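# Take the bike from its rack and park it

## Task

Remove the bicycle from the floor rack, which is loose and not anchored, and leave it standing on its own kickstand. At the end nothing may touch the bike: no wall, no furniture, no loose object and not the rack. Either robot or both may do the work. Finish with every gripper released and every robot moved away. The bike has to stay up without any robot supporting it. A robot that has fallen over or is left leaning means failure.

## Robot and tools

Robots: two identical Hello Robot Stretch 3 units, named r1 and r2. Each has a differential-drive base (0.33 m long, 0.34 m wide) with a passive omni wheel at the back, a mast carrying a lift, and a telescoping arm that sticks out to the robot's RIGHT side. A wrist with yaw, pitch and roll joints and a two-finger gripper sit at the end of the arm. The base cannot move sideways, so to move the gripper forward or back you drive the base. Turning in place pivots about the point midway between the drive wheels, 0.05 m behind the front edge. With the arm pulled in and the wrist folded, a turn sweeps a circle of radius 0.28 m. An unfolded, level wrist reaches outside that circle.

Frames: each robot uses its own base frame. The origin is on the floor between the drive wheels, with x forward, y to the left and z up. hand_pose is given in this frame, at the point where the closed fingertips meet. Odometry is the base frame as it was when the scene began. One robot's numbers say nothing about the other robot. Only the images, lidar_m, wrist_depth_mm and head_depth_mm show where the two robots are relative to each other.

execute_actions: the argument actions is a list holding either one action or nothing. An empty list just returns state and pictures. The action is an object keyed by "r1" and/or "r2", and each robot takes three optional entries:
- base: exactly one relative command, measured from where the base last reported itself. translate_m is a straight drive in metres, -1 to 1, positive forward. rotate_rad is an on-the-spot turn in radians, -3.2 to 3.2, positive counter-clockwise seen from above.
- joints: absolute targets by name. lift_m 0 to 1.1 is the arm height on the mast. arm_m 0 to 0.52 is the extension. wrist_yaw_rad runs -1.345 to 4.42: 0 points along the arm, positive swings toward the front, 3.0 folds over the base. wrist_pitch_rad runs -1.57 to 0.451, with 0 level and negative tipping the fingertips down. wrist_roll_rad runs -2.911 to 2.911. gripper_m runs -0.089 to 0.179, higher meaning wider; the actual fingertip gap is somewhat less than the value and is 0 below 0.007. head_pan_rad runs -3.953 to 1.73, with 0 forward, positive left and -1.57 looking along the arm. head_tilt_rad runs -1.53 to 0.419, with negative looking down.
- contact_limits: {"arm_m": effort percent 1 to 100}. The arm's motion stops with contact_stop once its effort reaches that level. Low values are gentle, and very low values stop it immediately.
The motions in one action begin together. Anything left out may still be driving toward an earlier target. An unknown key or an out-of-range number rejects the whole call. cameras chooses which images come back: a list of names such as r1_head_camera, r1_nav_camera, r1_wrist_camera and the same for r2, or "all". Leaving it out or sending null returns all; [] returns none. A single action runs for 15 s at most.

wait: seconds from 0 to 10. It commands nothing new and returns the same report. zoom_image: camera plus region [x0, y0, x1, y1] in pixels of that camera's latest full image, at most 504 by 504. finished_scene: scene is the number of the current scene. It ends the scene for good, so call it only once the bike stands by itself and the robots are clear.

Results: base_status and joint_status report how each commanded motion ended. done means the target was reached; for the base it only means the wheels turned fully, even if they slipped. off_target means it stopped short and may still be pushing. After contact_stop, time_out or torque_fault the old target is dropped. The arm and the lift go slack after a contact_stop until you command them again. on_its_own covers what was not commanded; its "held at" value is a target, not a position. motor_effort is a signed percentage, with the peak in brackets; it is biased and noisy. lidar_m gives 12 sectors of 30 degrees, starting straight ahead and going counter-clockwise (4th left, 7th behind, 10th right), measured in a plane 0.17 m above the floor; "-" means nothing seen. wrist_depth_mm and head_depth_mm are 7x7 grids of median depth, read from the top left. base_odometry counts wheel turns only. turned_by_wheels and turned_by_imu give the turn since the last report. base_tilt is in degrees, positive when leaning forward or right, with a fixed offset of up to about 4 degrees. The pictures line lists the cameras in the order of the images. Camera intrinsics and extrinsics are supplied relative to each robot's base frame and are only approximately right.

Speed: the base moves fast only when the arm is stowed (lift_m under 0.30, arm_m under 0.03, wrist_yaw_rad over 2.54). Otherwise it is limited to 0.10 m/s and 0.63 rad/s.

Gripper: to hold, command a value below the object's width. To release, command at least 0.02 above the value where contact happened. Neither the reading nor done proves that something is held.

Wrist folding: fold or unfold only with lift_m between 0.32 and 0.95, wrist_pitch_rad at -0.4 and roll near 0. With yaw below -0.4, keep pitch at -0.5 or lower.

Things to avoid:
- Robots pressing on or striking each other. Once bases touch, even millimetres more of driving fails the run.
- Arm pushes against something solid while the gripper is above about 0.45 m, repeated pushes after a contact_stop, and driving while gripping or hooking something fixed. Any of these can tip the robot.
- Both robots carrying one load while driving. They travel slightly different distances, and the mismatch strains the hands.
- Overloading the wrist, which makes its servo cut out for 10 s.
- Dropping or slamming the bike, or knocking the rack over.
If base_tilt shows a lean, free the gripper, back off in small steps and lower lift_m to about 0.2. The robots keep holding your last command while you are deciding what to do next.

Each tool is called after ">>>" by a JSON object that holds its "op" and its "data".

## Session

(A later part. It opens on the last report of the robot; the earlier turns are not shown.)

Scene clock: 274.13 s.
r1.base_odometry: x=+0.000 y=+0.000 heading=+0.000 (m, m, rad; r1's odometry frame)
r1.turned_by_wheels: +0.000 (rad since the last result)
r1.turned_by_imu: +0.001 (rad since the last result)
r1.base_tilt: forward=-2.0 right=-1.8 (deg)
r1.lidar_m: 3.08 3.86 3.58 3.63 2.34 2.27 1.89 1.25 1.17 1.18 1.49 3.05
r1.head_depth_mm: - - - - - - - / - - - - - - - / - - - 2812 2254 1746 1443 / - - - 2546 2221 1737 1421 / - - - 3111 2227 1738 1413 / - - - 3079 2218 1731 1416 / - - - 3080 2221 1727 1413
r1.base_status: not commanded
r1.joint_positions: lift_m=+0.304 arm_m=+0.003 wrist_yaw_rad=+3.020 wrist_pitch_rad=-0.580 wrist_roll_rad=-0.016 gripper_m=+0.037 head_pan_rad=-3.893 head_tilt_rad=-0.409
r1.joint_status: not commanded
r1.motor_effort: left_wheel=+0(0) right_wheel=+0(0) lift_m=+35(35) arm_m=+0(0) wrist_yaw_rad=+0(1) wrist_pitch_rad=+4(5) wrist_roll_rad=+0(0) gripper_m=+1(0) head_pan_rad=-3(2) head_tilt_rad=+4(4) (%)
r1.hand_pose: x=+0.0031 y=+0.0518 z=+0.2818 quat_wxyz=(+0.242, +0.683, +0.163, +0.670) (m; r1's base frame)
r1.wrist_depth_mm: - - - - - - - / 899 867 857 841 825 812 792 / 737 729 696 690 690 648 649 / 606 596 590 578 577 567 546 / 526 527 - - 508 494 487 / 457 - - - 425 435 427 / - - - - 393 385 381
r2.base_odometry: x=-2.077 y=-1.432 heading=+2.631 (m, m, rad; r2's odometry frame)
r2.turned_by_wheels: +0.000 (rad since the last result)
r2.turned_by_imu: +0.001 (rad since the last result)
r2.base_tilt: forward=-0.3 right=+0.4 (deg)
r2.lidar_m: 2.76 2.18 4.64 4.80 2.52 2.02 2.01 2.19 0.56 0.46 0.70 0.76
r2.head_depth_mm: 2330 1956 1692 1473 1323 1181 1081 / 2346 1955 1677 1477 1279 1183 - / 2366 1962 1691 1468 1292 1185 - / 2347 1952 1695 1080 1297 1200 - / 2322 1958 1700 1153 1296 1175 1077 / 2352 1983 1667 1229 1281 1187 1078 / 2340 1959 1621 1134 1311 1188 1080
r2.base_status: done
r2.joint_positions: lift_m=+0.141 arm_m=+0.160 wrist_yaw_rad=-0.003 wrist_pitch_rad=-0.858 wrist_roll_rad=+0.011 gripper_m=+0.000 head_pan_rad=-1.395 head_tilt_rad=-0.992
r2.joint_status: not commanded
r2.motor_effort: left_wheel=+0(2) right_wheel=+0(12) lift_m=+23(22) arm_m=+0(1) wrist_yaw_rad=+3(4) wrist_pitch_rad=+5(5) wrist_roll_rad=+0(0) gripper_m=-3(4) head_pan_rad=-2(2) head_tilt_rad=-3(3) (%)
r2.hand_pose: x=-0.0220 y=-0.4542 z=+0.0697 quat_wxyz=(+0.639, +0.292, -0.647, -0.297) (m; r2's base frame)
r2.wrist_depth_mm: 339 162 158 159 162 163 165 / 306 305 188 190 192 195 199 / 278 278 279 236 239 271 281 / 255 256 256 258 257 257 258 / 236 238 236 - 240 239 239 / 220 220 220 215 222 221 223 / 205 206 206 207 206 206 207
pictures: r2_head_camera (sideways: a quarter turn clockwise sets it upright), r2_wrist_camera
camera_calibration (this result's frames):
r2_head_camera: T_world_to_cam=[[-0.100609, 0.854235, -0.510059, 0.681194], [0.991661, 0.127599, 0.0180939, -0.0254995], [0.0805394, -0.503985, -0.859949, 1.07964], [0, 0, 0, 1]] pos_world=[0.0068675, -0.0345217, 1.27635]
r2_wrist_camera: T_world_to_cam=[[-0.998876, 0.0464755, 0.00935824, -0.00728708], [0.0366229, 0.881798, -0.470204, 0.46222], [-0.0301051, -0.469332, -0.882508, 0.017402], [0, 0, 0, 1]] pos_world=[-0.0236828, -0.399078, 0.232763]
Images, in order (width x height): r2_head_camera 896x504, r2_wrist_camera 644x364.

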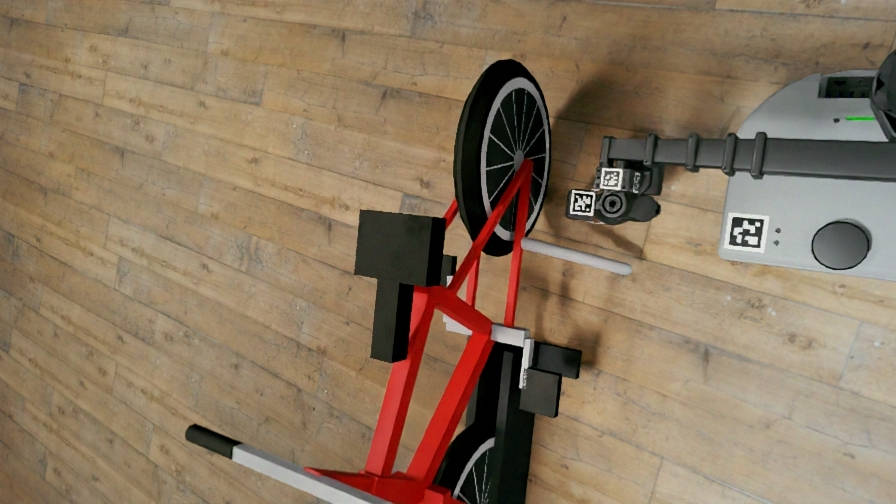

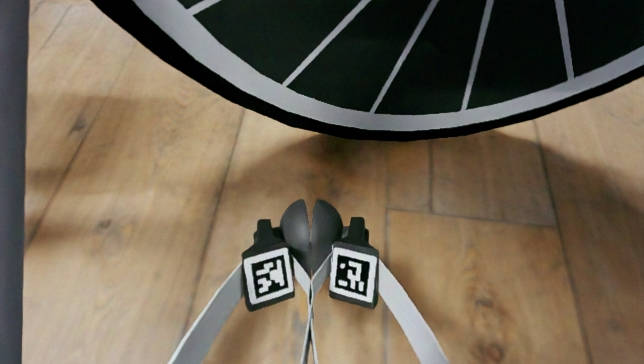

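>>> {"op": "execute_actions", "data": {"actions": [{"r2":{"joints":{"arm_m":0.03,"lift_m":0.28}}}], "cameras": []}}

>>> {"op": "execute_actions", "data": {"actions": [{"r2":{"base":{"translate_m":0.21},"joints":{"wrist_pitch_rad":0,"gripper_m":0.09}}}], "cameras": ["r2_wrist_camera","r2_head_camera"]}}

Scene clock: 296.30 s.
r1.base_odometry: x=+0.000 y=+0.000 heading=+0.000 (m, m, rad; r1's odometry frame)
r1.turned_by_wheels: +0.000 (rad since the last result)
r1.turned_by_imu: +0.001 (rad since the last result)
r1.base_tilt: forward=-2.0 right=-1.9 (deg)
r1.lidar_m: 3.09 3.86 3.58 3.63 2.32 2.27 1.89 1.26 1.17 1.18 1.50 3.06
r1.head_depth_mm: - - - - - - - / - - - - - - - / - - - 2826 2230 1742 1447 / - - - 2567 2220 1737 1425 / - - - 3086 2230 1733 1431 / - - - 3104 2223 1731 1415 / - - - 3065 2219 1720 1411
r1.base_status: not commanded
r1.joint_positions: lift_m=+0.304 arm_m=+0.003 wrist_yaw_rad=+3.020 wrist_pitch_rad=-0.580 wrist_roll_rad=-0.016 gripper_m=+0.037 head_pan_rad=-3.893 head_tilt_rad=-0.409
r1.joint_status: not commanded
r1.motor_effort: left_wheel=+1(0) right_wheel=+0(0) lift_m=+35(35) arm_m=+0(0) wrist_yaw_rad=+1(1) wrist_pitch_rad=+5(5) wrist_roll_rad=+0(0) gripper_m=+0(0) head_pan_rad=-3(3) head_tilt_rad=+3(4) (%)
r1.hand_pose: x=+0.0031 y=+0.0518 z=+0.2818 quat_wxyz=(+0.242, +0.683, +0.163, +0.670) (m; r1's base frame)
r1.wrist_depth_mm: - - - - - - - / 926 885 859 867 826 812 809 / 737 717 708 682 676 670 673 / 617 600 587 583 576 568 553 / 520 532 - - 507 486 481 / 468 - - - 426 429 423 / - - - - 389 382 381
r2.base_odometry: x=-2.077 y=-1.432 heading=+2.631 (m, m, rad; r2's odometry frame)
r2.turned_by_wheels: +0.000 (rad since the last result)
r2.turned_by_imu: +0.001 (rad since the last result)
r2.base_tilt: forward=-0.4 right=+0.5 (deg)
r2.lidar_m: 2.76 2.18 4.61 4.78 2.50 2.02 2.01 2.19 0.56 0.46 0.70 0.76
r2.head_depth_mm: 2311 1978 1678 1476 1313 1175 1077 / 2328 1963 1688 1485 1269 1197 - / 2342 1951 1693 1472 1285 - - / 2332 1961 1680 1081 1301 1195 - / 2362 1971 1686 1153 1297 1180 1074 / 2350 1967 1697 1238 1281 1183 1083 / 2368 1980 1623 1142 1320 1180 1073
r2.base_status: not commanded
r2.joint_positions: lift_m=+0.279 arm_m=+0.030 wrist_yaw_rad=-0.002 wrist_pitch_rad=-0.859 wrist_roll_rad=+0.011 gripper_m=+0.000 head_pan_rad=-1.395 head_tilt_rad=-0.992
r2.joint_status: all done
r2.motor_effort: left_wheel=+0(0) right_wheel=+0(1) lift_m=+59(62) arm_m=-3(3) wrist_yaw_rad=+1(2) wrist_pitch_rad=+6(6) wrist_roll_rad=+0(0) gripper_m=-3(3) head_pan_rad=-2(2) head_tilt_rad=-3(2) (%)
r2.hand_pose: x=-0.0218 y=-0.3243 z=+0.2083 quat_wxyz=(+0.639, +0.292, -0.646, -0.297) (m; r2's base frame)
r2.wrist_depth_mm: 371 524 262 276 308 316 539 / 420 489 350 367 369 478 505 / 408 447 439 442 442 450 457 / 401 411 409 412 417 418 417 / 382 381 383 - 386 384 384 / 354 356 351 348 358 353 358 / 330 328 330 334 333 333 337
pictures: none
No camera images: the call's "cameras" was empty. Leave "cameras" out to get every camera's image.

Scene clock: 299.67 s.
r1.base_odometry: x=+0.000 y=+0.000 heading=+0.000 (m, m, rad; r1's odometry frame)
r1.turned_by_wheels: +0.000 (rad since the last result)
r1.turned_by_imu: +0.001 (rad since the last result)
r1.base_tilt: forward=-2.0 right=-1.8 (deg)
r1.lidar_m: 3.10 3.87 3.60 3.63 2.33 2.27 1.89 1.26 1.17 1.19 1.50 3.05
r1.head_depth_mm: - - - - - - - / - - - - - - - / - - - 2707 2253 1741 1443 / - - - 2568 2208 1738 1425 / - - - 3129 2228 1734 1420 / - - - 3078 2244 1741 1413 / - - - 3154 2237 1739 1407
r1.base_status: not commanded
r1.joint_positions: lift_m=+0.304 arm_m=+0.003 wrist_yaw_rad=+3.020 wrist_pitch_rad=-0.580 wrist_roll_rad=-0.016 gripper_m=+0.037 head_pan_rad=-3.893 head_tilt_rad=-0.409
r1.joint_status: not commanded
r1.motor_effort: left_wheel=+0(0) right_wheel=+0(1) lift_m=+35(35) arm_m=+0(0) wrist_yaw_rad=+1(1) wrist_pitch_rad=+5(4) wrist_roll_rad=+0(0) gripper_m=-1(1) head_pan_rad=-2(3) head_tilt_rad=+4(4) (%)
r1.hand_pose: x=+0.0031 y=+0.0518 z=+0.2818 quat_wxyz=(+0.242, +0.683, +0.163, +0.670) (m; r1's base frame)
r1.wrist_depth_mm: - - - - - - - / 915 870 861 845 815 813 799 / 716 715 710 703 673 664 646 / 618 599 592 589 580 556 553 / 522 524 - - 494 499 482 / 458 - - - 423 429 428 / - - - - 391 383 378
r2.base_odometry: x=-2.260 y=-1.329 heading=+2.631 (m, m, rad; r2's odometry frame)
r2.turned_by_wheels: +0.000 (rad since the last result)
r2.turned_by_imu: +0.001 (rad since the last result)
r2.base_tilt: forward=-0.4 right=+0.5 (deg)
r2.lidar_m: 2.55 2.02 4.31 4.76 2.77 2.23 2.22 2.41 0.48 0.56 0.59 0.75
r2.head_depth_mm: 2332 1944 1685 1478 1252 1185 1075 / 2314 1966 1674 888 1268 1204 - / 2332 1974 1684 967 1317 - - / 2329 1974 1679 1274 1274 1192 - / 2341 1968 1648 1070 1291 1182 1070 / 2369 1978 1684 1150 1298 1189 1081 / 2377 1967 1688 1225 1320 1186 1078
r2.base_status: done
r2.joint_positions: lift_m=+0.279 arm_m=+0.030 wrist_yaw_rad=-0.002 wrist_pitch_rad=-0.024 wrist_roll_rad=+0.011 gripper_m=+0.090 head_pan_rad=-1.395 head_tilt_rad=-0.992
r2.joint_status: all done
r2.motor_effort: left_wheel=+0(4) right_wheel=+0(6) lift_m=+58(59) arm_m=-3(3) wrist_yaw_rad=+2(1) wrist_pitch_rad=+12(12) wrist_roll_rad=+0(0) gripper_m=-1(84) head_pan_rad=-2(2) head_tilt_rad=-3(3) (%)
r2.hand_pose: x=-0.0218 y=-0.4308 z=+0.3880 quat_wxyz=(+0.703, +0.008, -0.711, -0.009) (m; r2's base frame)
r2.wrist_depth_mm: 243 247 - 269 255 - - / - - 257 262 - - - / - - - 272 - - - / - - - - - - 297 / 284 - - 984 - 293 289 / 785 294 831 427 786 297 299 / 320 635 314 591 333 309 315
pictures: r2_head_camera (sideways: a quarter turn clockwise sets it upright), r2_wrist_camera
camera_calibration (this result's frames):
r2_head_camera: T_world_to_cam=[[-0.10061, 0.854235, -0.510059, 0.681194], [0.991661, 0.127599, 0.0180939, -0.0254995], [0.0805396, -0.503985, -0.859949, 1.07964], [0, 0, 0, 1]] pos_world=[0.00686752, -0.0345217, 1.27635]
r2_wrist_camera: T_world_to_cam=[[-0.998962, 0.0373785, -0.0260188, -0.00141508], [0.034359, 0.24356, -0.969277, 0.50996], [-0.029893, -0.969165, -0.244592, -0.153567], [0, 0, 0, 1]] pos_world=[-0.0235259, -0.272985, 0.456694]
Images, in order (width x height): r2_head_camera 896x504, r2_wrist_camera 644x364.

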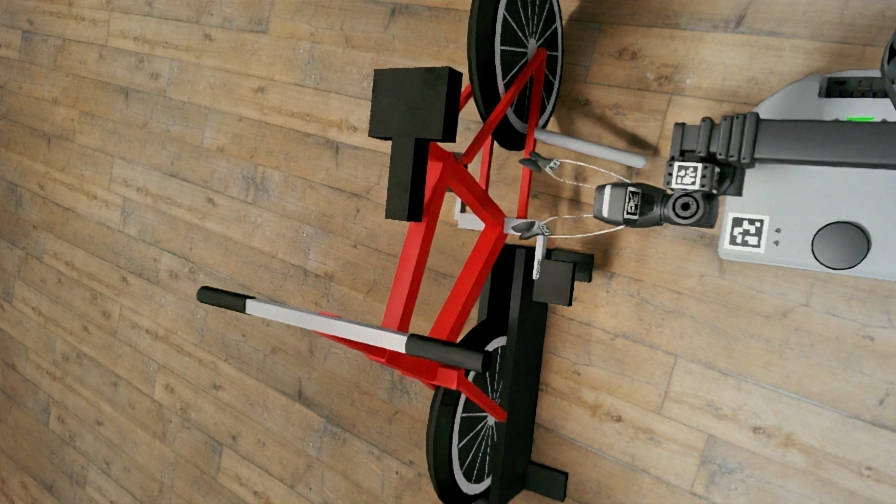

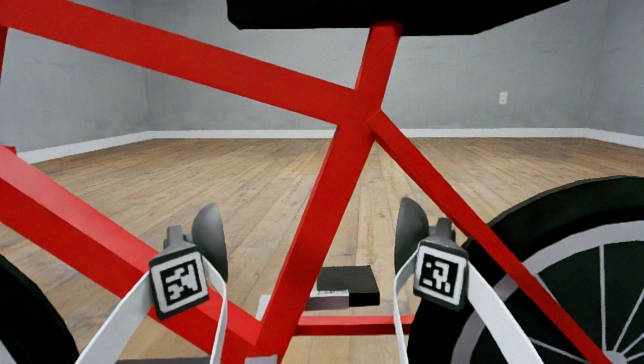

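>>> {"op": "execute_actions", "data": {"actions": [{"r2":{"joints":{"arm_m":0.14,"gripper_m":0.07}}}], "cameras": ["r2_wrist_camera","r2_head_camera"]}}

>>> {"op": "execute_actions", "data": {"actions": [{"r2":{"joints":{"gripper_m":-0.03}}}], "cameras": ["r2_wrist_camera","r2_head_camera"]}}

>>> {"op": "execute_actions", "data": {"actions": [{"r2":{"base":{"translate_m":-0.25}}}], "cameras": ["r2_nav_camera","r2_head_camera"]}}

Scene clock: 313.03 s.
r1.base_odometry: x=+0.000 y=+0.000 heading=+0.000 (m, m, rad; r1's odometry frame)
r1.turned_by_wheels: +0.000 (rad since the last result)
r1.turned_by_imu: +0.001 (rad since the last result)
r1.base_tilt: forward=-1.9 right=-1.8 (deg)
r1.lidar_m: 3.11 3.89 3.59 3.63 2.33 2.27 1.89 1.26 1.17 1.18 1.50 3.06
r1.head_depth_mm: - - - - - - - / - - - - - - - / - - - 2800 2243 1743 1428 / - - - 2563 2229 1734 1426 / - - - 2979 2221 1739 1418 / - - - 3130 2207 1739 1408 / - - - 3075 2237 1730 1421
r1.base_status: not commanded
r1.joint_positions: lift_m=+0.304 arm_m=+0.003 wrist_yaw_rad=+3.020 wrist_pitch_rad=-0.580 wrist_roll_rad=-0.016 gripper_m=+0.037 head_pan_rad=-3.893 head_tilt_rad=-0.409
r1.joint_status: not commanded
r1.motor_effort: left_wheel=+0(1) right_wheel=-1(1) lift_m=+35(35) arm_m=+1(0) wrist_yaw_rad=+0(0) wrist_pitch_rad=+5(5) wrist_roll_rad=+0(1) gripper_m=+0(0) head_pan_rad=-2(3) head_tilt_rad=+4(4) (%)
r1.hand_pose: x=+0.0031 y=+0.0518 z=+0.2818 quat_wxyz=(+0.242, +0.683, +0.163, +0.670) (m; r1's base frame)
r1.wrist_depth_mm: - - - - - - - / 917 877 862 853 818 797 813 / 755 709 704 691 681 664 649 / 613 603 585 572 576 573 563 / 522 531 - - 516 490 485 / 464 - - - 427 430 426 / - - - - 393 388 385
r2.base_odometry: x=-2.260 y=-1.329 heading=+2.631 (m, m, rad; r2's odometry frame)
r2.turned_by_wheels: +0.000 (rad since the last result)
r2.turned_by_imu: +0.001 (rad since the last result)
r2.base_tilt: forward=-0.3 right=+0.5 (deg)
r2.lidar_m: 2.54 2.02 4.29 4.76 2.77 2.23 2.21 2.41 0.48 0.50 0.59 0.76
r2.head_depth_mm: 2315 1962 1683 1464 1263 1176 1075 / 2340 1962 1680 888 1265 1181 - / 2345 1955 1683 964 1312 1198 - / 2326 1969 1676 1252 1277 1198 - / 2349 1962 1657 1081 1293 1191 1072 / 2338 1980 1697 1165 1293 1176 1074 / 2352 1947 1687 1217 1307 1185 1071
r2.base_status: not commanded
r2.joint_positions: lift_m=+0.279 arm_m=+0.140 wrist_yaw_rad=-0.005 wrist_pitch_rad=-0.024 wrist_roll_rad=+0.011 gripper_m=+0.070 head_pan_rad=-1.395 head_tilt_rad=-0.992
r2.joint_status: all done
r2.motor_effort: left_wheel=-1(0) right_wheel=+2(2) lift_m=+59(58) arm_m=+3(4) wrist_yaw_rad=+3(3) wrist_pitch_rad=+13(13) wrist_roll_rad=+0(0) gripper_m=-1(73) head_pan_rad=-2(2) head_tilt_rad=-2(3) (%)
r2.hand_pose: x=-0.0226 y=-0.5403 z=+0.3879 quat_wxyz=(+0.703, +0.007, -0.711, -0.010) (m; r2's base frame)
r2.wrist_depth_mm: 152 153 - - 163 - - / - 158 158 163 168 - - / - - - 167 168 - - / - - - - 174 - - / - - - 183 - 148 - / 840 845 807 189 773 715 197 / 205 651 647 197 605 212 190
pictures: r2_head_camera (sideways: a quarter turn clockwise sets it upright), r2_wrist_camera
camera_calibration (this result's frames):
r2_head_camera: T_world_to_cam=[[-0.100609, 0.854235, -0.510059, 0.681194], [0.991661, 0.127599, 0.0180939, -0.0254995], [0.0805394, -0.503985, -0.859949, 1.07964], [0, 0, 0, 1]] pos_world=[0.0068675, -0.0345217, 1.27635]
r2_wrist_camera: T_world_to_cam=[[-0.998843, 0.0404592, -0.0260107, 0.00355156], [0.0351111, 0.243716, -0.969211, 0.536647], [-0.0328743, -0.969002, -0.244855, -0.259535], [0, 0, 0, 1]] pos_world=[-0.0238268, -0.382423, 0.456668]
Images, in order (width x height): r2_head_camera 896x504, r2_wrist_camera 644x364.

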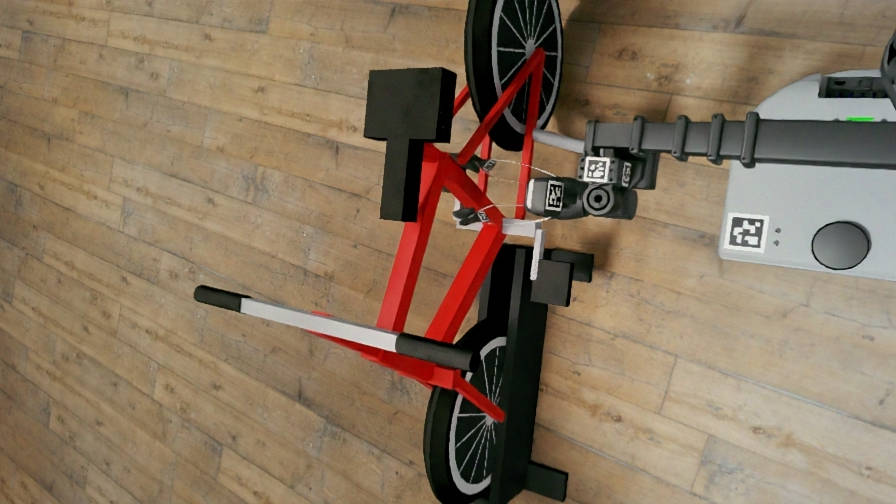

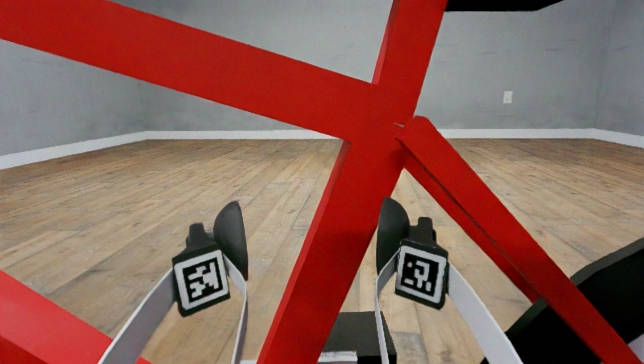

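Scene clock: 314.87 s.
r1.base_odometry: x=+0.000 y=+0.000 heading=+0.000 (m, m, rad; r1's odometry frame)
r1.turned_by_wheels: +0.000 (rad since the last result)
r1.turned_by_imu: +0.000 (rad since the last result)
r1.base_tilt: forward=-2.0 right=-1.8 (deg)
r1.lidar_m: 3.10 3.84 3.58 3.63 2.33 2.27 1.89 1.26 1.17 1.18 1.50 3.06
r1.head_depth_mm: - - - - - - - / - - - - - - - / - - - 2805 2267 1738 1446 / - - - 2549 2252 1761 1425 / - - - 2929 2239 1745 1423 / - - - 3115 2217 1718 1413 / - - - 3110 2221 1733 1415
r1.base_status: not commanded
r1.joint_positions: lift_m=+0.304 arm_m=+0.003 wrist_yaw_rad=+3.020 wrist_pitch_rad=-0.580 wrist_roll_rad=-0.016 gripper_m=+0.037 head_pan_rad=-3.893 head_tilt_rad=-0.409
r1.joint_status: not commanded
r1.motor_effort: left_wheel=+0(0) right_wheel=+0(1) lift_m=+35(35) arm_m=+0(0) wrist_yaw_rad=+1(0) wrist_pitch_rad=+5(5) wrist_roll_rad=+0(0) gripper_m=+1(1) head_pan_rad=-2(4) head_tilt_rad=+4(4) (%)
r1.hand_pose: x=+0.0031 y=+0.0518 z=+0.2818 quat_wxyz=(+0.242, +0.683, +0.163, +0.670) (m; r1's base frame)
r1.wrist_depth_mm: - - - - - - - / 902 888 870 824 824 822 807 / 730 730 697 713 680 671 653 / 605 607 584 580 578 566 554 / 518 535 - - 506 493 490 / 459 - - - 427 429 433 / - - - - 390 386 383
r2.base_odometry: x=-2.260 y=-1.329 heading=+2.630 (m, m, rad; r2's odometry frame)
r2.turned_by_wheels: +0.000 (rad since the last result)
r2.turned_by_imu: +0.000 (rad since the last result)
r2.base_tilt: forward=-0.3 right=+0.4 (deg)
r2.lidar_m: 2.55 2.02 4.29 4.75 2.77 2.23 2.21 2.42 0.48 0.49 0.59 0.76
r2.head_depth_mm: 2345 1967 1690 1483 1274 1182 1077 / 2335 1953 1667 886 1270 1180 - / 2355 1951 1673 964 1303 1201 - / 2370 1953 1689 1253 1272 1195 - / 2329 1937 1663 1087 1292 1186 1073 / 2344 1964 1693 1165 1298 1187 1077 / 2329 1959 1697 1220 1319 1183 1078
r2.base_status: not commanded
r2.joint_positions: lift_m=+0.279 arm_m=+0.140 wrist_yaw_rad=-0.062 wrist_pitch_rad=-0.026 wrist_roll_rad=+0.029 gripper_m=-0.029 head_pan_rad=-1.395 head_tilt_rad=-0.992
r2.joint_status: all done
r2.on_its_own: wrist_yaw_rad is held at -0.054, not at your +0.000, by its stall guard, which is not easing now
r2.motor_effort: left_wheel=-3(5) right_wheel=+6(18) lift_m=+58(59) arm_m=+4(4) wrist_yaw_rad=+6(27) wrist_pitch_rad=+14(14) wrist_roll_rad=-7(7) gripper_m=-21(100) head_pan_rad=-2(2) head_tilt_rad=-3(3) (%)
r2.hand_pose: x=-0.0373 y=-0.5396 z=+0.3873 quat_wxyz=(+0.696, -0.013, -0.717, -0.031) (m; r2's base frame)
r2.wrist_depth_mm: 149 154 - - - - - / - 157 161 167 - - - / - - - 172 - - - / - - - 179 231 - - / - - - 183 - 933 216 / 859 847 839 191 796 218 203 / 216 661 600 330 638 215 206
pictures: r2_head_camera (sideways: a quarter turn clockwise sets it upright), r2_wrist_camera
camera_calibration (this result's frames):
r2_head_camera: T_world_to_cam=[[-0.100609, 0.854235, -0.510059, 0.681194], [0.991661, 0.127599, 0.0180939, -0.0254995], [0.0805394, -0.503985, -0.859949, 1.07964], [0, 0, 0, 1]] pos_world=[0.0068675, -0.0345217, 1.27635]
r2_wrist_camera: T_world_to_cam=[[-0.994224, 0.0982528, -0.0431846, 0.0268614], [0.0660191, 0.242649, -0.967865, 0.536442], [-0.0846168, -0.965126, -0.247734, -0.258273], [0, 0, 0, 1]] pos_world=[-0.0305635, -0.382072, 0.456381]
Images, in order (width x height): r2_head_camera 896x504, r2_wrist_camera 644x364.

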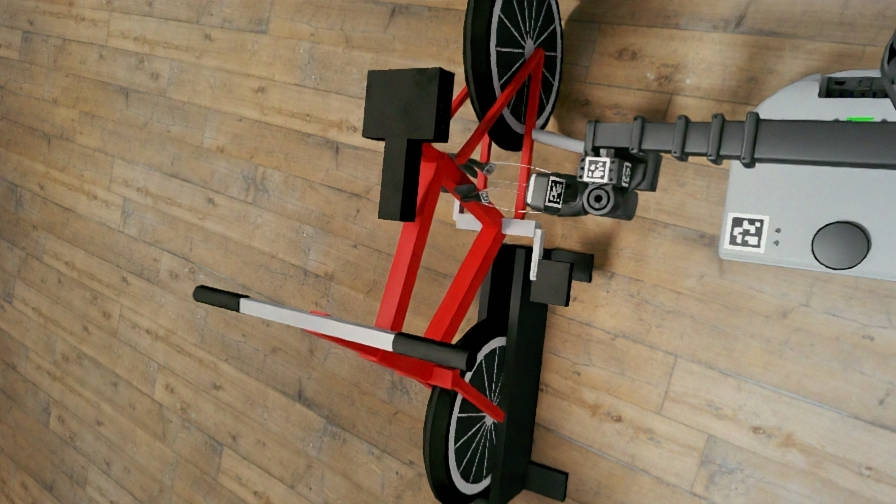

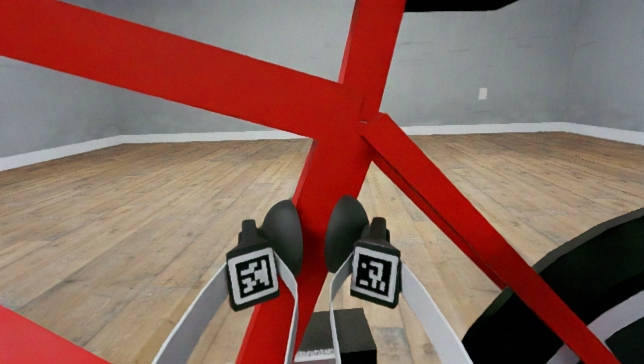

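Scene clock: 318.63 s.
r1.base_odometry: x=+0.000 y=+0.000 heading=+0.000 (m, m, rad; r1's odometry frame)
r1.turned_by_wheels: +0.000 (rad since the last result)
r1.turned_by_imu: +0.001 (rad since the last result)
r1.base_tilt: forward=-1.9 right=-1.9 (deg)
r1.lidar_m: 3.11 3.86 3.57 3.62 2.37 5.66 1.89 1.26 1.17 1.18 1.50 3.06
r1.head_depth_mm: - - - - - - - / - - - - - - - / - - - 2707 2267 1721 1453 / - - - 2602 2227 1748 1424 / - - - 3091 2211 1726 1427 / - - - 3148 2206 1733 1417 / - - - 3076 2219 1729 1422
r1.base_status: not commanded
r1.joint_positions: lift_m=+0.304 arm_m=+0.003 wrist_yaw_rad=+3.020 wrist_pitch_rad=-0.580 wrist_roll_rad=-0.016 gripper_m=+0.037 head_pan_rad=-3.893 head_tilt_rad=-0.409
r1.joint_status: not commanded
r1.motor_effort: left_wheel=+1(0) right_wheel=-1(1) lift_m=+35(35) arm_m=+0(0) wrist_yaw_rad=+1(0) wrist_pitch_rad=+4(5) wrist_roll_rad=+0(0) gripper_m=-1(1) head_pan_rad=-3(2) head_tilt_rad=+4(4) (%)
r1.hand_pose: x=+0.0031 y=+0.0518 z=+0.2818 quat_wxyz=(+0.242, +0.683, +0.163, +0.670) (m; r1's base frame)
r1.wrist_depth_mm: - - - - - - - / 894 870 861 849 829 814 802 / 725 730 712 691 683 674 655 / 606 593 585 581 572 556 558 / 521 536 - - 513 494 486 / 465 - - - 429 430 431 / - - - - 393 383 382
r2.base_odometry: x=-2.042 y=-1.452 heading=+2.630 (m, m, rad; r2's odometry frame)
r2.turned_by_wheels: +0.000 (rad since the last result)
r2.turned_by_imu: +0.005 (rad since the last result)
r2.base_tilt: forward=-0.4 right=+0.5 (deg)
r2.lidar_m: 2.79 2.21 4.72 4.79 2.46 1.98 1.97 2.15 0.56 0.47 0.61 0.76
r2.head_depth_mm: 2346 1952 1688 1473 1274 1176 1076 / 2355 1981 1690 1044 1273 1179 - / 2326 1943 1675 971 1160 1200 - / 2353 1970 1689 1188 1299 1200 - / 2378 1957 1646 1195 1297 1183 1071 / 2372 1952 1689 1130 1296 1186 1081 / 2359 1991 1701 1228 1320 1186 1081
r2.base_status: done
r2.joint_positions: lift_m=+0.280 arm_m=+0.140 wrist_yaw_rad=-0.060 wrist_pitch_rad=-0.027 wrist_roll_rad=+0.015 gripper_m=-0.029 head_pan_rad=-1.395 head_tilt_rad=-0.992
r2.joint_status: not commanded
r2.on_its_own: wrist_yaw_rad is held at -0.054, not at your +0.000, by its stall guard, which is not easing now
r2.motor_effort: left_wheel=-1(14) right_wheel=+3(46) lift_m=+56(58) arm_m=+1(10) wrist_yaw_rad=+5(79) wrist_pitch_rad=+14(41) wrist_roll_rad=-1(8) gripper_m=-13(27) head_pan_rad=-2(2) head_tilt_rad=-3(3) (%)
r2.hand_pose: x=-0.0369 y=-0.5399 z=+0.3872 quat_wxyz=(+0.701, -0.012, -0.712, -0.031) (m; r2's base frame)
r2.wrist_depth_mm: - - - 167 - - - / 158 159 166 - - - - / - - 171 175 - - - / - - - 176 - - - / - - 978 - 963 - 209 / 836 842 742 743 736 206 201 / 662 658 325 361 411 202 209
pictures: r2_head_camera (sideways: a quarter turn clockwise sets it upright), r2_nav_camera (sideways: a quarter turn counterclockwise sets it upright)
camera_calibration (this result's frames):
r2_head_camera: T_world_to_cam=[[-0.10061, 0.854235, -0.510059, 0.681194], [0.991661, 0.127599, 0.0180939, -0.0254995], [0.0805396, -0.503985, -0.859949, 1.07964], [0, 0, 0, 1]] pos_world=[0.00686751, -0.0345217, 1.27635]
r2_nav_camera: T_world_to_cam=[[0.186795, -0.837769, 0.51308, -0.634203], [-0.975806, -0.218633, -0.00173091, 0.0614594], [0.113626, -0.500343, -0.858339, 1.07307], [0, 0, 0, 1]] pos_world=[0.0565093, 0.0190254, 1.24656]
Images, in order (width x height): r2_head_camera 896x504, r2_nav_camera 672x504.

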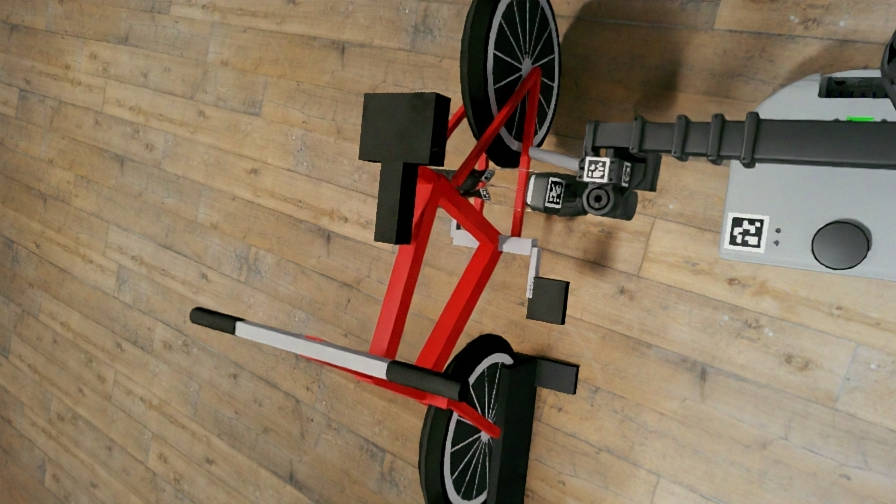

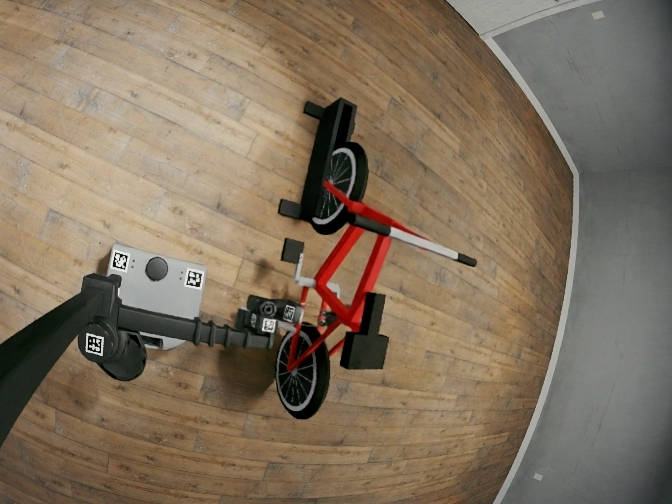

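>>> {"op": "execute_actions", "data": {"actions": [], "cameras": ["r2_wrist_camera"]}}

Scene clock: 322.83 s.
r1.base_odometry: x=+0.000 y=+0.000 heading=+0.000 (m, m, rad; r1's odometry frame)
r1.turned_by_wheels: +0.000 (rad since the last result)
r1.turned_by_imu: +0.000 (rad since the last result)
r1.base_tilt: forward=-1.9 right=-1.8 (deg)
r1.lidar_m: 3.09 3.86 3.58 3.64 2.39 5.68 1.89 1.26 1.17 1.18 1.50 3.05
r1.head_depth_mm: - - - - - - - / - - - - - - - / - - - 2679 2226 1731 1460 / - - - 2623 2263 1741 1422 / - - - 3124 2216 1736 1424 / - - - 3096 2235 1746 1429 / - - - 3067 2213 1737 1407
r1.base_status: not commanded
r1.joint_positions: lift_m=+0.304 arm_m=+0.003 wrist_yaw_rad=+3.020 wrist_pitch_rad=-0.580 wrist_roll_rad=-0.016 gripper_m=+0.037 head_pan_rad=-3.893 head_tilt_rad=-0.409
r1.joint_status: not commanded
r1.motor_effort: left_wheel=+0(0) right_wheel=+0(1) lift_m=+35(35) arm_m=+1(0) wrist_yaw_rad=+0(0) wrist_pitch_rad=+5(5) wrist_roll_rad=+0(0) gripper_m=+0(1) head_pan_rad=-3(2) head_tilt_rad=+4(4) (%)
r1.hand_pose: x=+0.0031 y=+0.0518 z=+0.2818 quat_wxyz=(+0.242, +0.683, +0.163, +0.670) (m; r1's base frame)
r1.wrist_depth_mm: - - - - - - - / 903 912 881 857 845 808 795 / 750 714 694 690 672 666 649 / 614 595 589 579 576 563 564 / 517 527 - - 518 488 475 / 463 - - - 426 427 428 / - - - - 395 387 380
r2.base_odometry: x=-2.042 y=-1.452 heading=+2.630 (m, m, rad; r2's odometry frame)
r2.turned_by_wheels: +0.000 (rad since the last result)
r2.turned_by_imu: +0.001 (rad since the last result)
r2.base_tilt: forward=-0.3 right=+0.5 (deg)
r2.lidar_m: 2.79 2.21 4.73 4.78 2.45 1.99 1.97 2.15 0.56 0.47 0.61 0.76
r2.head_depth_mm: 2336 1956 1673 1467 1275 1180 1074 / 2339 1965 1684 1035 1273 1180 - / 2386 1949 1669 979 1161 1198 - / 2353 1958 1683 1187 1290 1196 - / 2349 1987 1662 1198 1291 1183 1077 / 2352 1974 1700 1121 1292 1188 1071 / 2376 1946 1692 1231 1314 1181 1070
r2.base_status: done
r2.joint_positions: lift_m=+0.280 arm_m=+0.140 wrist_yaw_rad=-0.060 wrist_pitch_rad=-0.027 wrist_roll_rad=+0.015 gripper_m=-0.029 head_pan_rad=-1.395 head_tilt_rad=-0.992
r2.joint_status: not commanded
r2.on_its_own: wrist_yaw_rad is held at -0.054, not at your +0.000, by its stall guard, which is not easing now
r2.motor_effort: left_wheel=-1(14) right_wheel=+3(46) lift_m=+56(58) arm_m=+2(10) wrist_yaw_rad=+5(79) wrist_pitch_rad=+14(41) wrist_roll_rad=-2(8) gripper_m=-13(27) head_pan_rad=-2(2) head_tilt_rad=-2(3) (%)
r2.hand_pose: x=-0.0369 y=-0.5399 z=+0.3872 quat_wxyz=(+0.701, -0.012, -0.712, -0.031) (m; r2's base frame)
r2.wrist_depth_mm: - - - 166 - - - / 158 160 165 - - - - / - - 170 175 - - - / - - - 176 - - - / - - - - 949 - 211 / 832 817 745 734 737 206 200 / 660 651 324 365 408 201 209
pictures: r2_wrist_camera
camera_calibration (this result's frames):
r2_wrist_camera: T_world_to_cam=[[-0.994919, 0.096332, -0.0292641, 0.0208371], [0.0521238, 0.244172, -0.96833, 0.536898], [-0.0861357, -0.964935, -0.247952, -0.258349], [0, 0, 0, 1]] pos_world=[-0.029507, -0.382393, 0.456446]
Images, in order (width x height): r2_wrist_camera 644x364.

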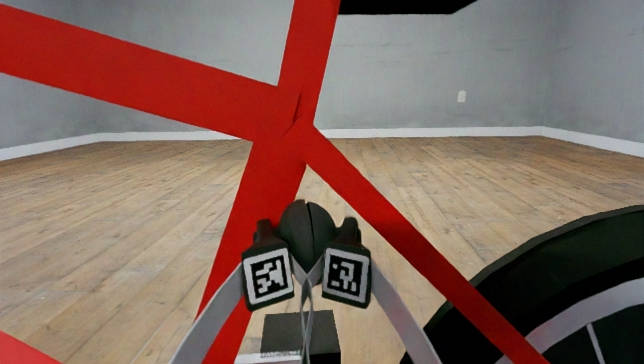

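>>> {"op": "execute_actions", "data": {"actions": [{"r2":{"joints":{"arm_m":0.04,"gripper_m":0.0}}}], "cameras": []}}

>>> {"op": "execute_actions", "data": {"actions": [{"r2":{"base":{"translate_m":0.055},"joints":{"gripper_m":0.08,"wrist_yaw_rad":0}}}], "cameras": []}}

>>> {"op": "execute_actions", "data": {"actions": [{"r2":{"joints":{"arm_m":0.2}}}], "cameras": ["r2_wrist_camera","r2_head_camera"]}}

Scene clock: 336.73 s.
r1.base_odometry: x=+0.000 y=+0.000 heading=+0.000 (m, m, rad; r1's odometry frame)
r1.turned_by_wheels: +0.000 (rad since the last result)
r1.turned_by_imu: +0.001 (rad since the last result)
r1.base_tilt: forward=-2.0 right=-1.9 (deg)
r1.lidar_m: 3.10 3.87 3.58 3.64 2.37 5.65 1.89 1.26 1.17 1.18 1.50 3.06
r1.head_depth_mm: - - - - - - - / - - - - - - - / - - - 2688 2240 1744 1458 / - - - 2604 2247 1754 1426 / - - - 3076 2239 1736 1419 / - - - 3079 2237 1736 1420 / - - - 3046 2216 1732 1428
r1.base_status: not commanded
r1.joint_positions: lift_m=+0.304 arm_m=+0.003 wrist_yaw_rad=+3.020 wrist_pitch_rad=-0.580 wrist_roll_rad=-0.016 gripper_m=+0.037 head_pan_rad=-3.893 head_tilt_rad=-0.409
r1.joint_status: not commanded
r1.motor_effort: left_wheel=+1(0) right_wheel=+0(1) lift_m=+35(35) arm_m=-1(0) wrist_yaw_rad=+0(1) wrist_pitch_rad=+5(5) wrist_roll_rad=+0(0) gripper_m=-1(0) head_pan_rad=-2(3) head_tilt_rad=+4(4) (%)
r1.hand_pose: x=+0.0031 y=+0.0518 z=+0.2818 quat_wxyz=(+0.242, +0.683, +0.163, +0.670) (m; r1's base frame)
r1.wrist_depth_mm: - - - - - - - / 910 864 872 851 824 799 797 / 729 702 688 690 673 653 665 / 604 594 590 583 575 566 551 / 521 529 - - 506 494 483 / 465 - - - 425 430 428 / - - - - 391 386 384
r2.base_odometry: x=-2.042 y=-1.452 heading=+2.630 (m, m, rad; r2's odometry frame)
r2.turned_by_wheels: +0.000 (rad since the last result)
r2.turned_by_imu: +0.001 (rad since the last result)
r2.base_tilt: forward=-0.4 right=+0.5 (deg)
r2.lidar_m: 2.80 2.22 4.75 4.80 2.46 1.98 1.97 2.15 0.56 0.47 0.61 0.76
r2.head_depth_mm: 2338 1958 1687 1466 1266 1183 1082 / 2328 1980 1669 1037 1269 1203 - / 2363 1923 1689 1001 1291 - - / 2365 1956 1693 1186 1285 1201 - / 2374 1980 1641 1204 1294 1185 1071 / 2359 1963 1673 1124 1301 1177 1075 / 2364 1973 1686 1227 1306 1186 1080
r2.base_status: not commanded
r2.joint_positions: lift_m=+0.280 arm_m=+0.040 wrist_yaw_rad=-0.056 wrist_pitch_rad=-0.023 wrist_roll_rad=+0.015 gripper_m=+0.000 head_pan_rad=-1.395 head_tilt_rad=-0.992
r2.joint_status: all done
r2.on_its_own: wrist_yaw_rad is held at -0.054, not at your +0.000, by its stall guard, which is not easing now
r2.motor_effort: left_wheel=-1(1) right_wheel=+2(4) lift_m=+55(56) arm_m=-3(3) wrist_yaw_rad=+1(5) wrist_pitch_rad=+12(14) wrist_roll_rad=-1(1) gripper_m=-3(77) head_pan_rad=-2(2) head_tilt_rad=-3(3) (%)
r2.hand_pose: x=-0.0358 y=-0.4405 z=+0.3882 quat_wxyz=(+0.702, -0.012, -0.712, -0.028) (m; r2's base frame)
r2.wrist_depth_mm: - - 262 257 275 - - / - 251 261 - - - - / - - - 272 - - - / - - - - - - 316 / - - - - 309 297 304 / 284 802 842 427 304 308 318 / 652 299 372 589 315 321 329
pictures: none
No camera images: the call's "cameras" was empty. Leave "cameras" out to get every camera's image.

Scene clock: 338.23 s.
r1.base_odometry: x=+0.000 y=+0.000 heading=+0.000 (m, m, rad; r1's odometry frame)
r1.turned_by_wheels: +0.000 (rad since the last result)
r1.turned_by_imu: +0.000 (rad since the last result)
r1.base_tilt: forward=-2.0 right=-1.8 (deg)
r1.lidar_m: 3.10 3.87 3.58 3.63 2.38 5.68 1.89 1.26 1.17 1.19 1.50 3.06
r1.head_depth_mm: - - - - - - - / - - - - - - - / - - - 2651 2223 1728 1432 / - - - 2602 2259 1740 1420 / - - - 3133 2231 1737 1427 / - - - 3174 2225 1733 1417 / - - - 3116 2224 1714 1417
r1.base_status: not commanded
r1.joint_positions: lift_m=+0.304 arm_m=+0.003 wrist_yaw_rad=+3.020 wrist_pitch_rad=-0.580 wrist_roll_rad=-0.016 gripper_m=+0.037 head_pan_rad=-3.893 head_tilt_rad=-0.409
r1.joint_status: not commanded
r1.motor_effort: left_wheel=+0(0) right_wheel=+0(1) lift_m=+35(35) arm_m=+1(0) wrist_yaw_rad=+1(0) wrist_pitch_rad=+5(4) wrist_roll_rad=+0(0) gripper_m=-1(0) head_pan_rad=-2(2) head_tilt_rad=+4(4) (%)
r1.hand_pose: x=+0.0031 y=+0.0518 z=+0.2818 quat_wxyz=(+0.242, +0.683, +0.163, +0.670) (m; r1's base frame)
r1.wrist_depth_mm: - - - - - - - / 916 859 864 852 831 820 816 / 723 711 718 696 661 662 642 / 615 593 594 580 575 571 559 / 520 528 - - 510 490 477 / 464 - - - 424 433 426 / - - - - 391 389 383
r2.base_odometry: x=-2.090 y=-1.425 heading=+2.630 (m, m, rad; r2's odometry frame)
r2.turned_by_wheels: +0.000 (rad since the last result)
r2.turned_by_imu: +0.000 (rad since the last result)
r2.base_tilt: forward=-0.4 right=+0.4 (deg)
r2.lidar_m: 2.74 2.17 4.62 4.81 2.52 2.04 2.02 2.21 0.48 0.57 0.59 0.76
r2.head_depth_mm: 2354 1955 1684 1075 1260 1179 1074 / 2360 1954 1693 885 1269 1193 - / 2326 1951 1689 1042 1322 - - / 2330 1956 1684 1410 1300 1201 - / 2354 1958 1650 1085 1293 1188 1076 / 2358 1962 1696 1192 1297 1180 1079 / 2351 1980 1679 1268 1319 1183 1080
r2.base_status: done
r2.joint_positions: lift_m=+0.280 arm_m=+0.040 wrist_yaw_rad=-0.002 wrist_pitch_rad=-0.023 wrist_roll_rad=+0.015 gripper_m=+0.080 head_pan_rad=-1.395 head_tilt_rad=-0.992
r2.joint_status: all done
r2.motor_effort: left_wheel=+0(3) right_wheel=+1(6) lift_m=+56(56) arm_m=-3(3) wrist_yaw_rad=+2(4) wrist_pitch_rad=+12(12) wrist_roll_rad=-1(1) gripper_m=+0(81) head_pan_rad=-1(2) head_tilt_rad=-2(2) (%)
r2.hand_pose: x=-0.0220 y=-0.4409 z=+0.3882 quat_wxyz=(+0.702, +0.008, -0.712, -0.009) (m; r2's base frame)
r2.wrist_depth_mm: 246 252 - 267 261 282 - / - - 260 265 - - - / - - - - 272 - - / 290 - - - - - 308 / 284 307 - 986 - 300 291 / 761 294 792 420 601 300 298 / 306 660 315 376 377 310 309
pictures: none
No camera images: the call's "cameras" was empty. Leave "cameras" out to get every camera's image.

Scene clock: 340.67 s.
r1.base_odometry: x=+0.000 y=+0.000 heading=+0.000 (m, m, rad; r1's odometry frame)
r1.turned_by_wheels: +0.000 (rad since the last result)
r1.turned_by_imu: +0.000 (rad since the last result)
r1.base_tilt: forward=-1.9 right=-1.9 (deg)
r1.lidar_m: 3.10 3.86 3.58 3.61 2.33 2.25 1.89 1.26 1.17 1.18 1.50 3.05
r1.head_depth_mm: - - - - - - - / - - - - - - - / - - - 2713 2249 1752 1445 / - - - 2597 2261 1744 1427 / - - - 3122 2217 1757 1414 / - - - 3184 2209 1738 1411 / - - - 3105 2232 1731 1411
r1.base_status: not commanded
r1.joint_positions: lift_m=+0.304 arm_m=+0.003 wrist_yaw_rad=+3.020 wrist_pitch_rad=-0.580 wrist_roll_rad=-0.016 gripper_m=+0.037 head_pan_rad=-3.893 head_tilt_rad=-0.409
r1.joint_status: not commanded
r1.motor_effort: left_wheel=+0(0) right_wheel=-1(1) lift_m=+36(35) arm_m=+1(0) wrist_yaw_rad=+1(1) wrist_pitch_rad=+5(4) wrist_roll_rad=+0(0) gripper_m=+0(1) head_pan_rad=-2(3) head_tilt_rad=+4(4) (%)
r1.hand_pose: x=+0.0031 y=+0.0518 z=+0.2818 quat_wxyz=(+0.242, +0.683, +0.163, +0.670) (m; r1's base frame)
r1.wrist_depth_mm: - - - - - - - / 898 859 885 859 827 809 804 / 735 716 699 696 685 665 656 / 601 609 589 590 572 564 555 / 535 535 - - 510 486 475 / 456 - - - 427 432 428 / - - - - 393 389 383
r2.base_odometry: x=-2.090 y=-1.425 heading=+2.630 (m, m, rad; r2's odometry frame)
r2.turned_by_wheels: +0.000 (rad since the last result)
r2.turned_by_imu: +0.000 (rad since the last result)
r2.base_tilt: forward=-0.3 right=+0.5 (deg)
r2.lidar_m: 2.74 2.17 4.65 4.79 2.52 2.04 2.02 2.21 0.47 0.59 0.60 0.76
r2.head_depth_mm: 2315 1933 1673 1111 1268 1185 1074 / 2323 1940 1683 1160 1273 1179 - / 2336 1966 1694 1200 1272 1196 - / 2352 1960 1688 1428 1274 1191 - / 2385 1962 1069 1208 1296 1182 1078 / 2330 1973 1680 1172 1296 1189 1075 / 2355 1967 1686 1225 1317 1188 1079
r2.base_status: not commanded
r2.joint_positions: lift_m=+0.280 arm_m=+0.199 wrist_yaw_rad=-0.011 wrist_pitch_rad=-0.011 wrist_roll_rad=+0.012 gripper_m=+0.080 head_pan_rad=-1.395 head_tilt_rad=-0.992
r2.joint_status: all done
r2.motor_effort: left_wheel=-2(3) right_wheel=+3(5) lift_m=+56(56) arm_m=+7(16) wrist_yaw_rad=+8(13) wrist_pitch_rad=+7(14) wrist_roll_rad=+0(1) gripper_m=-3(3) head_pan_rad=-2(2) head_tilt_rad=-3(3) (%)
r2.hand_pose: x=-0.0243 y=-0.6003 z=+0.3912 quat_wxyz=(+0.703, +0.000, -0.711, -0.008) (m; r2's base frame)
r2.wrist_depth_mm: 192 172 175 - 200 222 - / - - 176 178 184 - - / - - - - 181 - - / - - - - 183 155 - / - - - - 185 989 - / 823 862 793 769 737 773 161 / 190 650 656 187 652 643 197
pictures: r2_head_camera (sideways: a quarter turn clockwise sets it upright), r2_wrist_camera
camera_calibration (this result's frames):
r2_head_camera: T_world_to_cam=[[-0.100609, 0.854235, -0.510059, 0.681194], [0.991661, 0.127599, 0.0180939, -0.0254995], [0.0805394, -0.503985, -0.859949, 1.07964], [0, 0, 0, 1]] pos_world=[0.0068675, -0.0345217, 1.27635]
r2_wrist_camera: T_world_to_cam=[[-0.998552, 0.046496, -0.0270512, 0.00847452], [0.0371161, 0.231534, -0.972118, 0.548345], [-0.0389363, -0.971715, -0.232925, -0.323405], [0, 0, 0, 1]] pos_world=[-0.0244824, -0.441612, 0.457956]
Images, in order (width x height): r2_head_camera 896x504, r2_wrist_camera 644x364.

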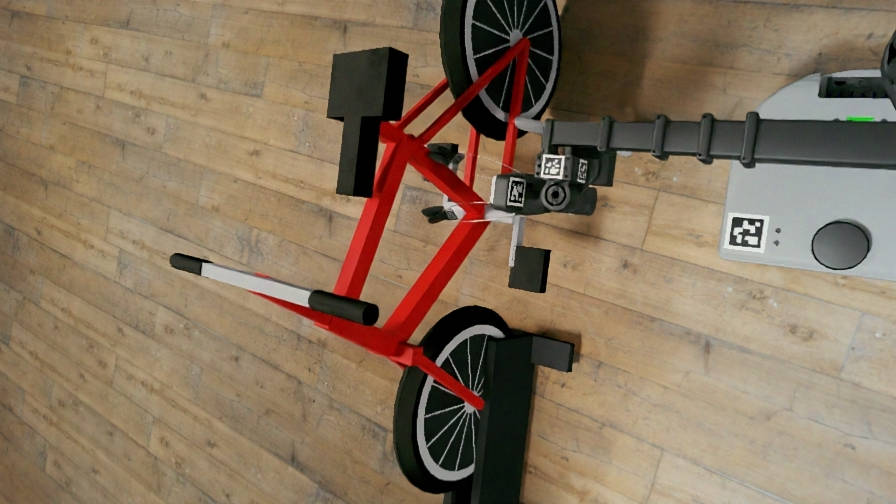

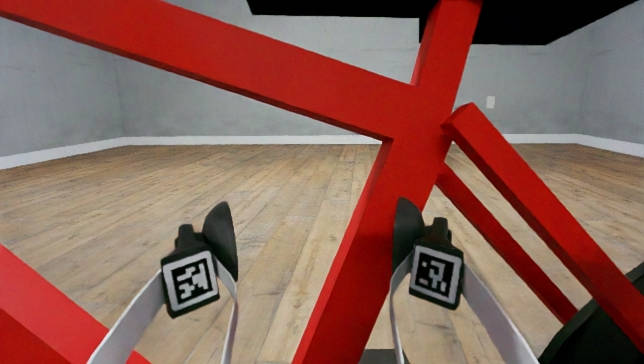

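>>> {"op": "execute_actions", "data": {"actions": [{"r2":{"joints":{"arm_m":0.1}}}], "cameras": []}}

>>> {"op": "execute_actions", "data": {"actions": [{"r2":{"base":{"translate_m":-0.045}}}], "cameras": ["r2_wrist_camera","r2_head_camera"]}}

Scene clock: 347.90 s.
r1.base_odometry: x=+0.000 y=+0.000 heading=+0.000 (m, m, rad; r1's odometry frame)
r1.turned_by_wheels: +0.000 (rad since the last result)
r1.turned_by_imu: +0.001 (rad since the last result)
r1.base_tilt: forward=-1.9 right=-1.9 (deg)
r1.lidar_m: 3.09 3.86 3.59 3.63 2.38 5.65 1.89 1.26 1.17 1.19 1.50 3.06
r1.head_depth_mm: - - - - - - - / - - - - - - - / - - - 2688 2252 1749 1457 / - - - 2625 2243 1736 1416 / - - - 3169 2226 1730 1421 / - - - 3098 2244 1731 1404 / - - - 3093 2220 1738 1414
r1.base_status: not commanded
r1.joint_positions: lift_m=+0.304 arm_m=+0.003 wrist_yaw_rad=+3.020 wrist_pitch_rad=-0.580 wrist_roll_rad=-0.016 gripper_m=+0.037 head_pan_rad=-3.893 head_tilt_rad=-0.409
r1.joint_status: not commanded
r1.motor_effort: left_wheel=+0(0) right_wheel=+0(1) lift_m=+35(35) arm_m=+0(0) wrist_yaw_rad=+0(1) wrist_pitch_rad=+4(5) wrist_roll_rad=+0(0) gripper_m=+1(1) head_pan_rad=-2(2) head_tilt_rad=+4(4) (%)
r1.hand_pose: x=+0.0031 y=+0.0518 z=+0.2818 quat_wxyz=(+0.242, +0.683, +0.163, +0.670) (m; r1's base frame)
r1.wrist_depth_mm: - - - - - - - / 907 868 870 862 838 810 815 / 727 698 698 694 677 663 652 / 607 594 606 578 572 561 562 / 515 538 - - 506 496 480 / 466 - - - 423 432 428 / - - - - 390 384 379
r2.base_odometry: x=-2.090 y=-1.425 heading=+2.630 (m, m, rad; r2's odometry frame)
r2.turned_by_wheels: +0.000 (rad since the last result)
r2.turned_by_imu: +0.001 (rad since the last result)
r2.base_tilt: forward=-0.4 right=+0.4 (deg)
r2.lidar_m: 2.73 2.17 4.65 4.79 2.53 2.04 2.02 2.20 0.48 0.57 0.58 0.76
r2.head_depth_mm: 2348 1949 1684 1452 1277 1181 1075 / 2341 1947 1681 886 1262 1183 - / 2344 1955 1685 995 1307 1180 - / 2351 1955 1686 1389 1276 1206 - / 2365 1964 1665 1091 1293 1187 1079 / 2375 1962 1685 1186 1292 1185 1086 / 2358 1948 1694 1258 1321 1192 1080
r2.base_status: not commanded
r2.joint_positions: lift_m=+0.280 arm_m=+0.100 wrist_yaw_rad=-0.002 wrist_pitch_rad=-0.023 wrist_roll_rad=+0.012 gripper_m=+0.080 head_pan_rad=-1.395 head_tilt_rad=-0.992
r2.joint_status: all done
r2.motor_effort: left_wheel=+0(2) right_wheel=+0(3) lift_m=+55(56) arm_m=-4(5) wrist_yaw_rad=+2(9) wrist_pitch_rad=+12(15) wrist_roll_rad=+0(0) gripper_m=-1(3) head_pan_rad=-3(2) head_tilt_rad=-3(3) (%)
r2.hand_pose: x=-0.0221 y=-0.5009 z=+0.3882 quat_wxyz=(+0.703, +0.008, -0.711, -0.009) (m; r2's base frame)
r2.wrist_depth_mm: 188 189 - - 210 - - / - - 196 199 205 - - / - - - - 205 - - / - - - - 265 - - / 248 - - 967 - 285 241 / 225 250 789 236 745 274 227 / 620 239 594 258 611 247 234
pictures: none
No camera images: the call's "cameras" was empty. Leave "cameras" out to get every camera's image.

Scene clock: 349.67 s.
r1.base_odometry: x=+0.000 y=+0.000 heading=+0.000 (m, m, rad; r1's odometry frame)
r1.turned_by_wheels: +0.000 (rad since the last result)
r1.turned_by_imu: +0.000 (rad since the last result)
r1.base_tilt: forward=-2.0 right=-1.8 (deg)
r1.lidar_m: 3.11 3.87 3.58 3.62 2.37 5.66 1.89 1.26 1.17 1.18 1.49 3.05
r1.head_depth_mm: - - - - - - - / - - - - - - - / - - - 2714 2261 1761 1448 / - - - 2582 2208 1739 1427 / - - - 3097 2207 1744 1416 / - - - 3153 2227 1726 1419 / - - - 3165 2196 1728 1410
r1.base_status: not commanded
r1.joint_positions: lift_m=+0.304 arm_m=+0.003 wrist_yaw_rad=+3.020 wrist_pitch_rad=-0.580 wrist_roll_rad=-0.016 gripper_m=+0.037 head_pan_rad=-3.893 head_tilt_rad=-0.409
r1.joint_status: not commanded
r1.motor_effort: left_wheel=+0(0) right_wheel=+0(1) lift_m=+35(35) arm_m=+0(0) wrist_yaw_rad=+0(0) wrist_pitch_rad=+4(5) wrist_roll_rad=+0(0) gripper_m=+1(1) head_pan_rad=-3(3) head_tilt_rad=+4(5) (%)
r1.hand_pose: x=+0.0031 y=+0.0518 z=+0.2818 quat_wxyz=(+0.242, +0.683, +0.163, +0.670) (m; r1's base frame)
r1.wrist_depth_mm: - - - - - - - / 913 867 875 856 821 798 792 / 731 710 705 693 677 662 656 / 612 611 594 578 572 565 564 / 531 526 - - 501 493 479 / 462 - - - 429 435 426 / - - - - 388 383 386
r2.base_odometry: x=-2.050 y=-1.447 heading=+2.630 (m, m, rad; r2's odometry frame)
r2.turned_by_wheels: +0.000 (rad since the last result)
r2.turned_by_imu: +0.000 (rad since the last result)
r2.base_tilt: forward=-0.4 right=+0.5 (deg)
r2.lidar_m: 2.78 2.21 4.69 4.80 2.46 2.00 1.98 2.16 0.56 0.47 0.60 0.76
r2.head_depth_mm: 2347 1937 1679 1467 1269 1189 1075 / 2322 1971 1679 1036 1277 1188 - / 2374 1958 1679 963 1279 1179 - / 2344 1970 1681 1403 1288 1198 - / 2350 1956 1626 1154 1293 1184 1067 / 2335 1971 1709 1110 1295 1186 1076 / 2341 1978 1700 1219 1313 1181 1081
r2.base_status: done
r2.joint_positions: lift_m=+0.280 arm_m=+0.100 wrist_yaw_rad=-0.002 wrist_pitch_rad=-0.023 wrist_roll_rad=+0.012 gripper_m=+0.080 head_pan_rad=-1.395 head_tilt_rad=-0.992
r2.joint_status: not commanded
r2.motor_effort: left_wheel=+0(4) right_wheel=+1(6) lift_m=+56(56) arm_m=-3(3) wrist_yaw_rad=+2(2) wrist_pitch_rad=+12(12) wrist_roll_rad=-1(1) gripper_m=-1(2) head_pan_rad=-3(2) head_tilt_rad=-2(3) (%)
r2.hand_pose: x=-0.0220 y=-0.5009 z=+0.3882 quat_wxyz=(+0.703, +0.008, -0.711, -0.009) (m; r2's base frame)
r2.wrist_depth_mm: 187 - - - - - - / - 194 196 202 - - - / - - - 205 - - - / - - - 215 - - - / - - - 992 - - 229 / 248 838 748 738 771 227 227 / 233 263 597 364 595 237 234
pictures: r2_head_camera (sideways: a quarter turn clockwise sets it upright), r2_wrist_camera
camera_calibration (this result's frames):
r2_head_camera: T_world_to_cam=[[-0.100609, 0.854235, -0.510059, 0.681194], [0.991661, 0.127599, 0.0180939, -0.0254995], [0.0805394, -0.503985, -0.859949, 1.07964], [0, 0, 0, 1]] pos_world=[0.0068675, -0.0345217, 1.27635]
r2_wrist_camera: T_world_to_cam=[[-0.998916, 0.0381731, -0.0266403, 0.00164487], [0.0351498, 0.243342, -0.969303, 0.527071], [-0.0305186, -0.969189, -0.24442, -0.22148], [0, 0, 0, 1]] pos_world=[-0.0236426, -0.342977, 0.456801]
Images, in order (width x height): r2_head_camera 896x504, r2_wrist_camera 644x364.

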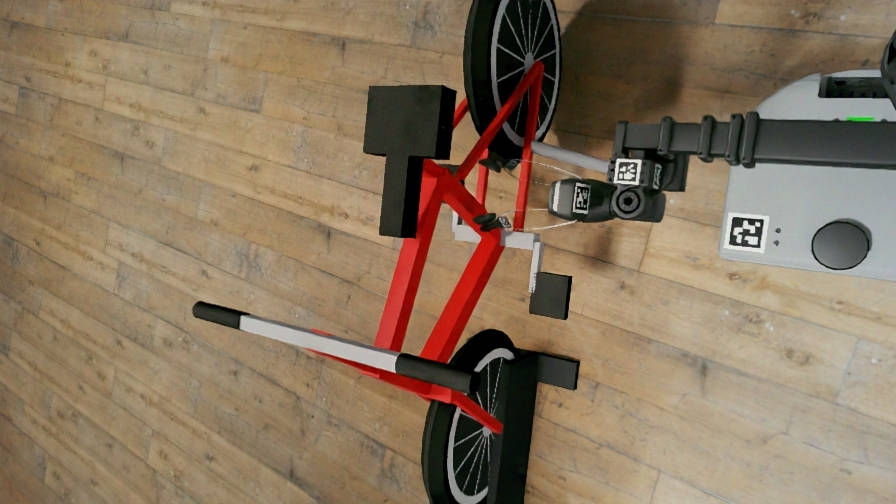

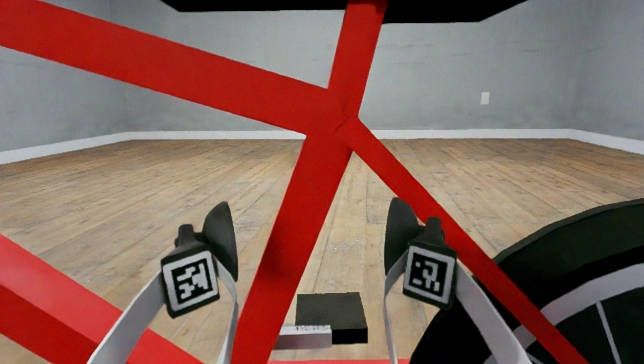

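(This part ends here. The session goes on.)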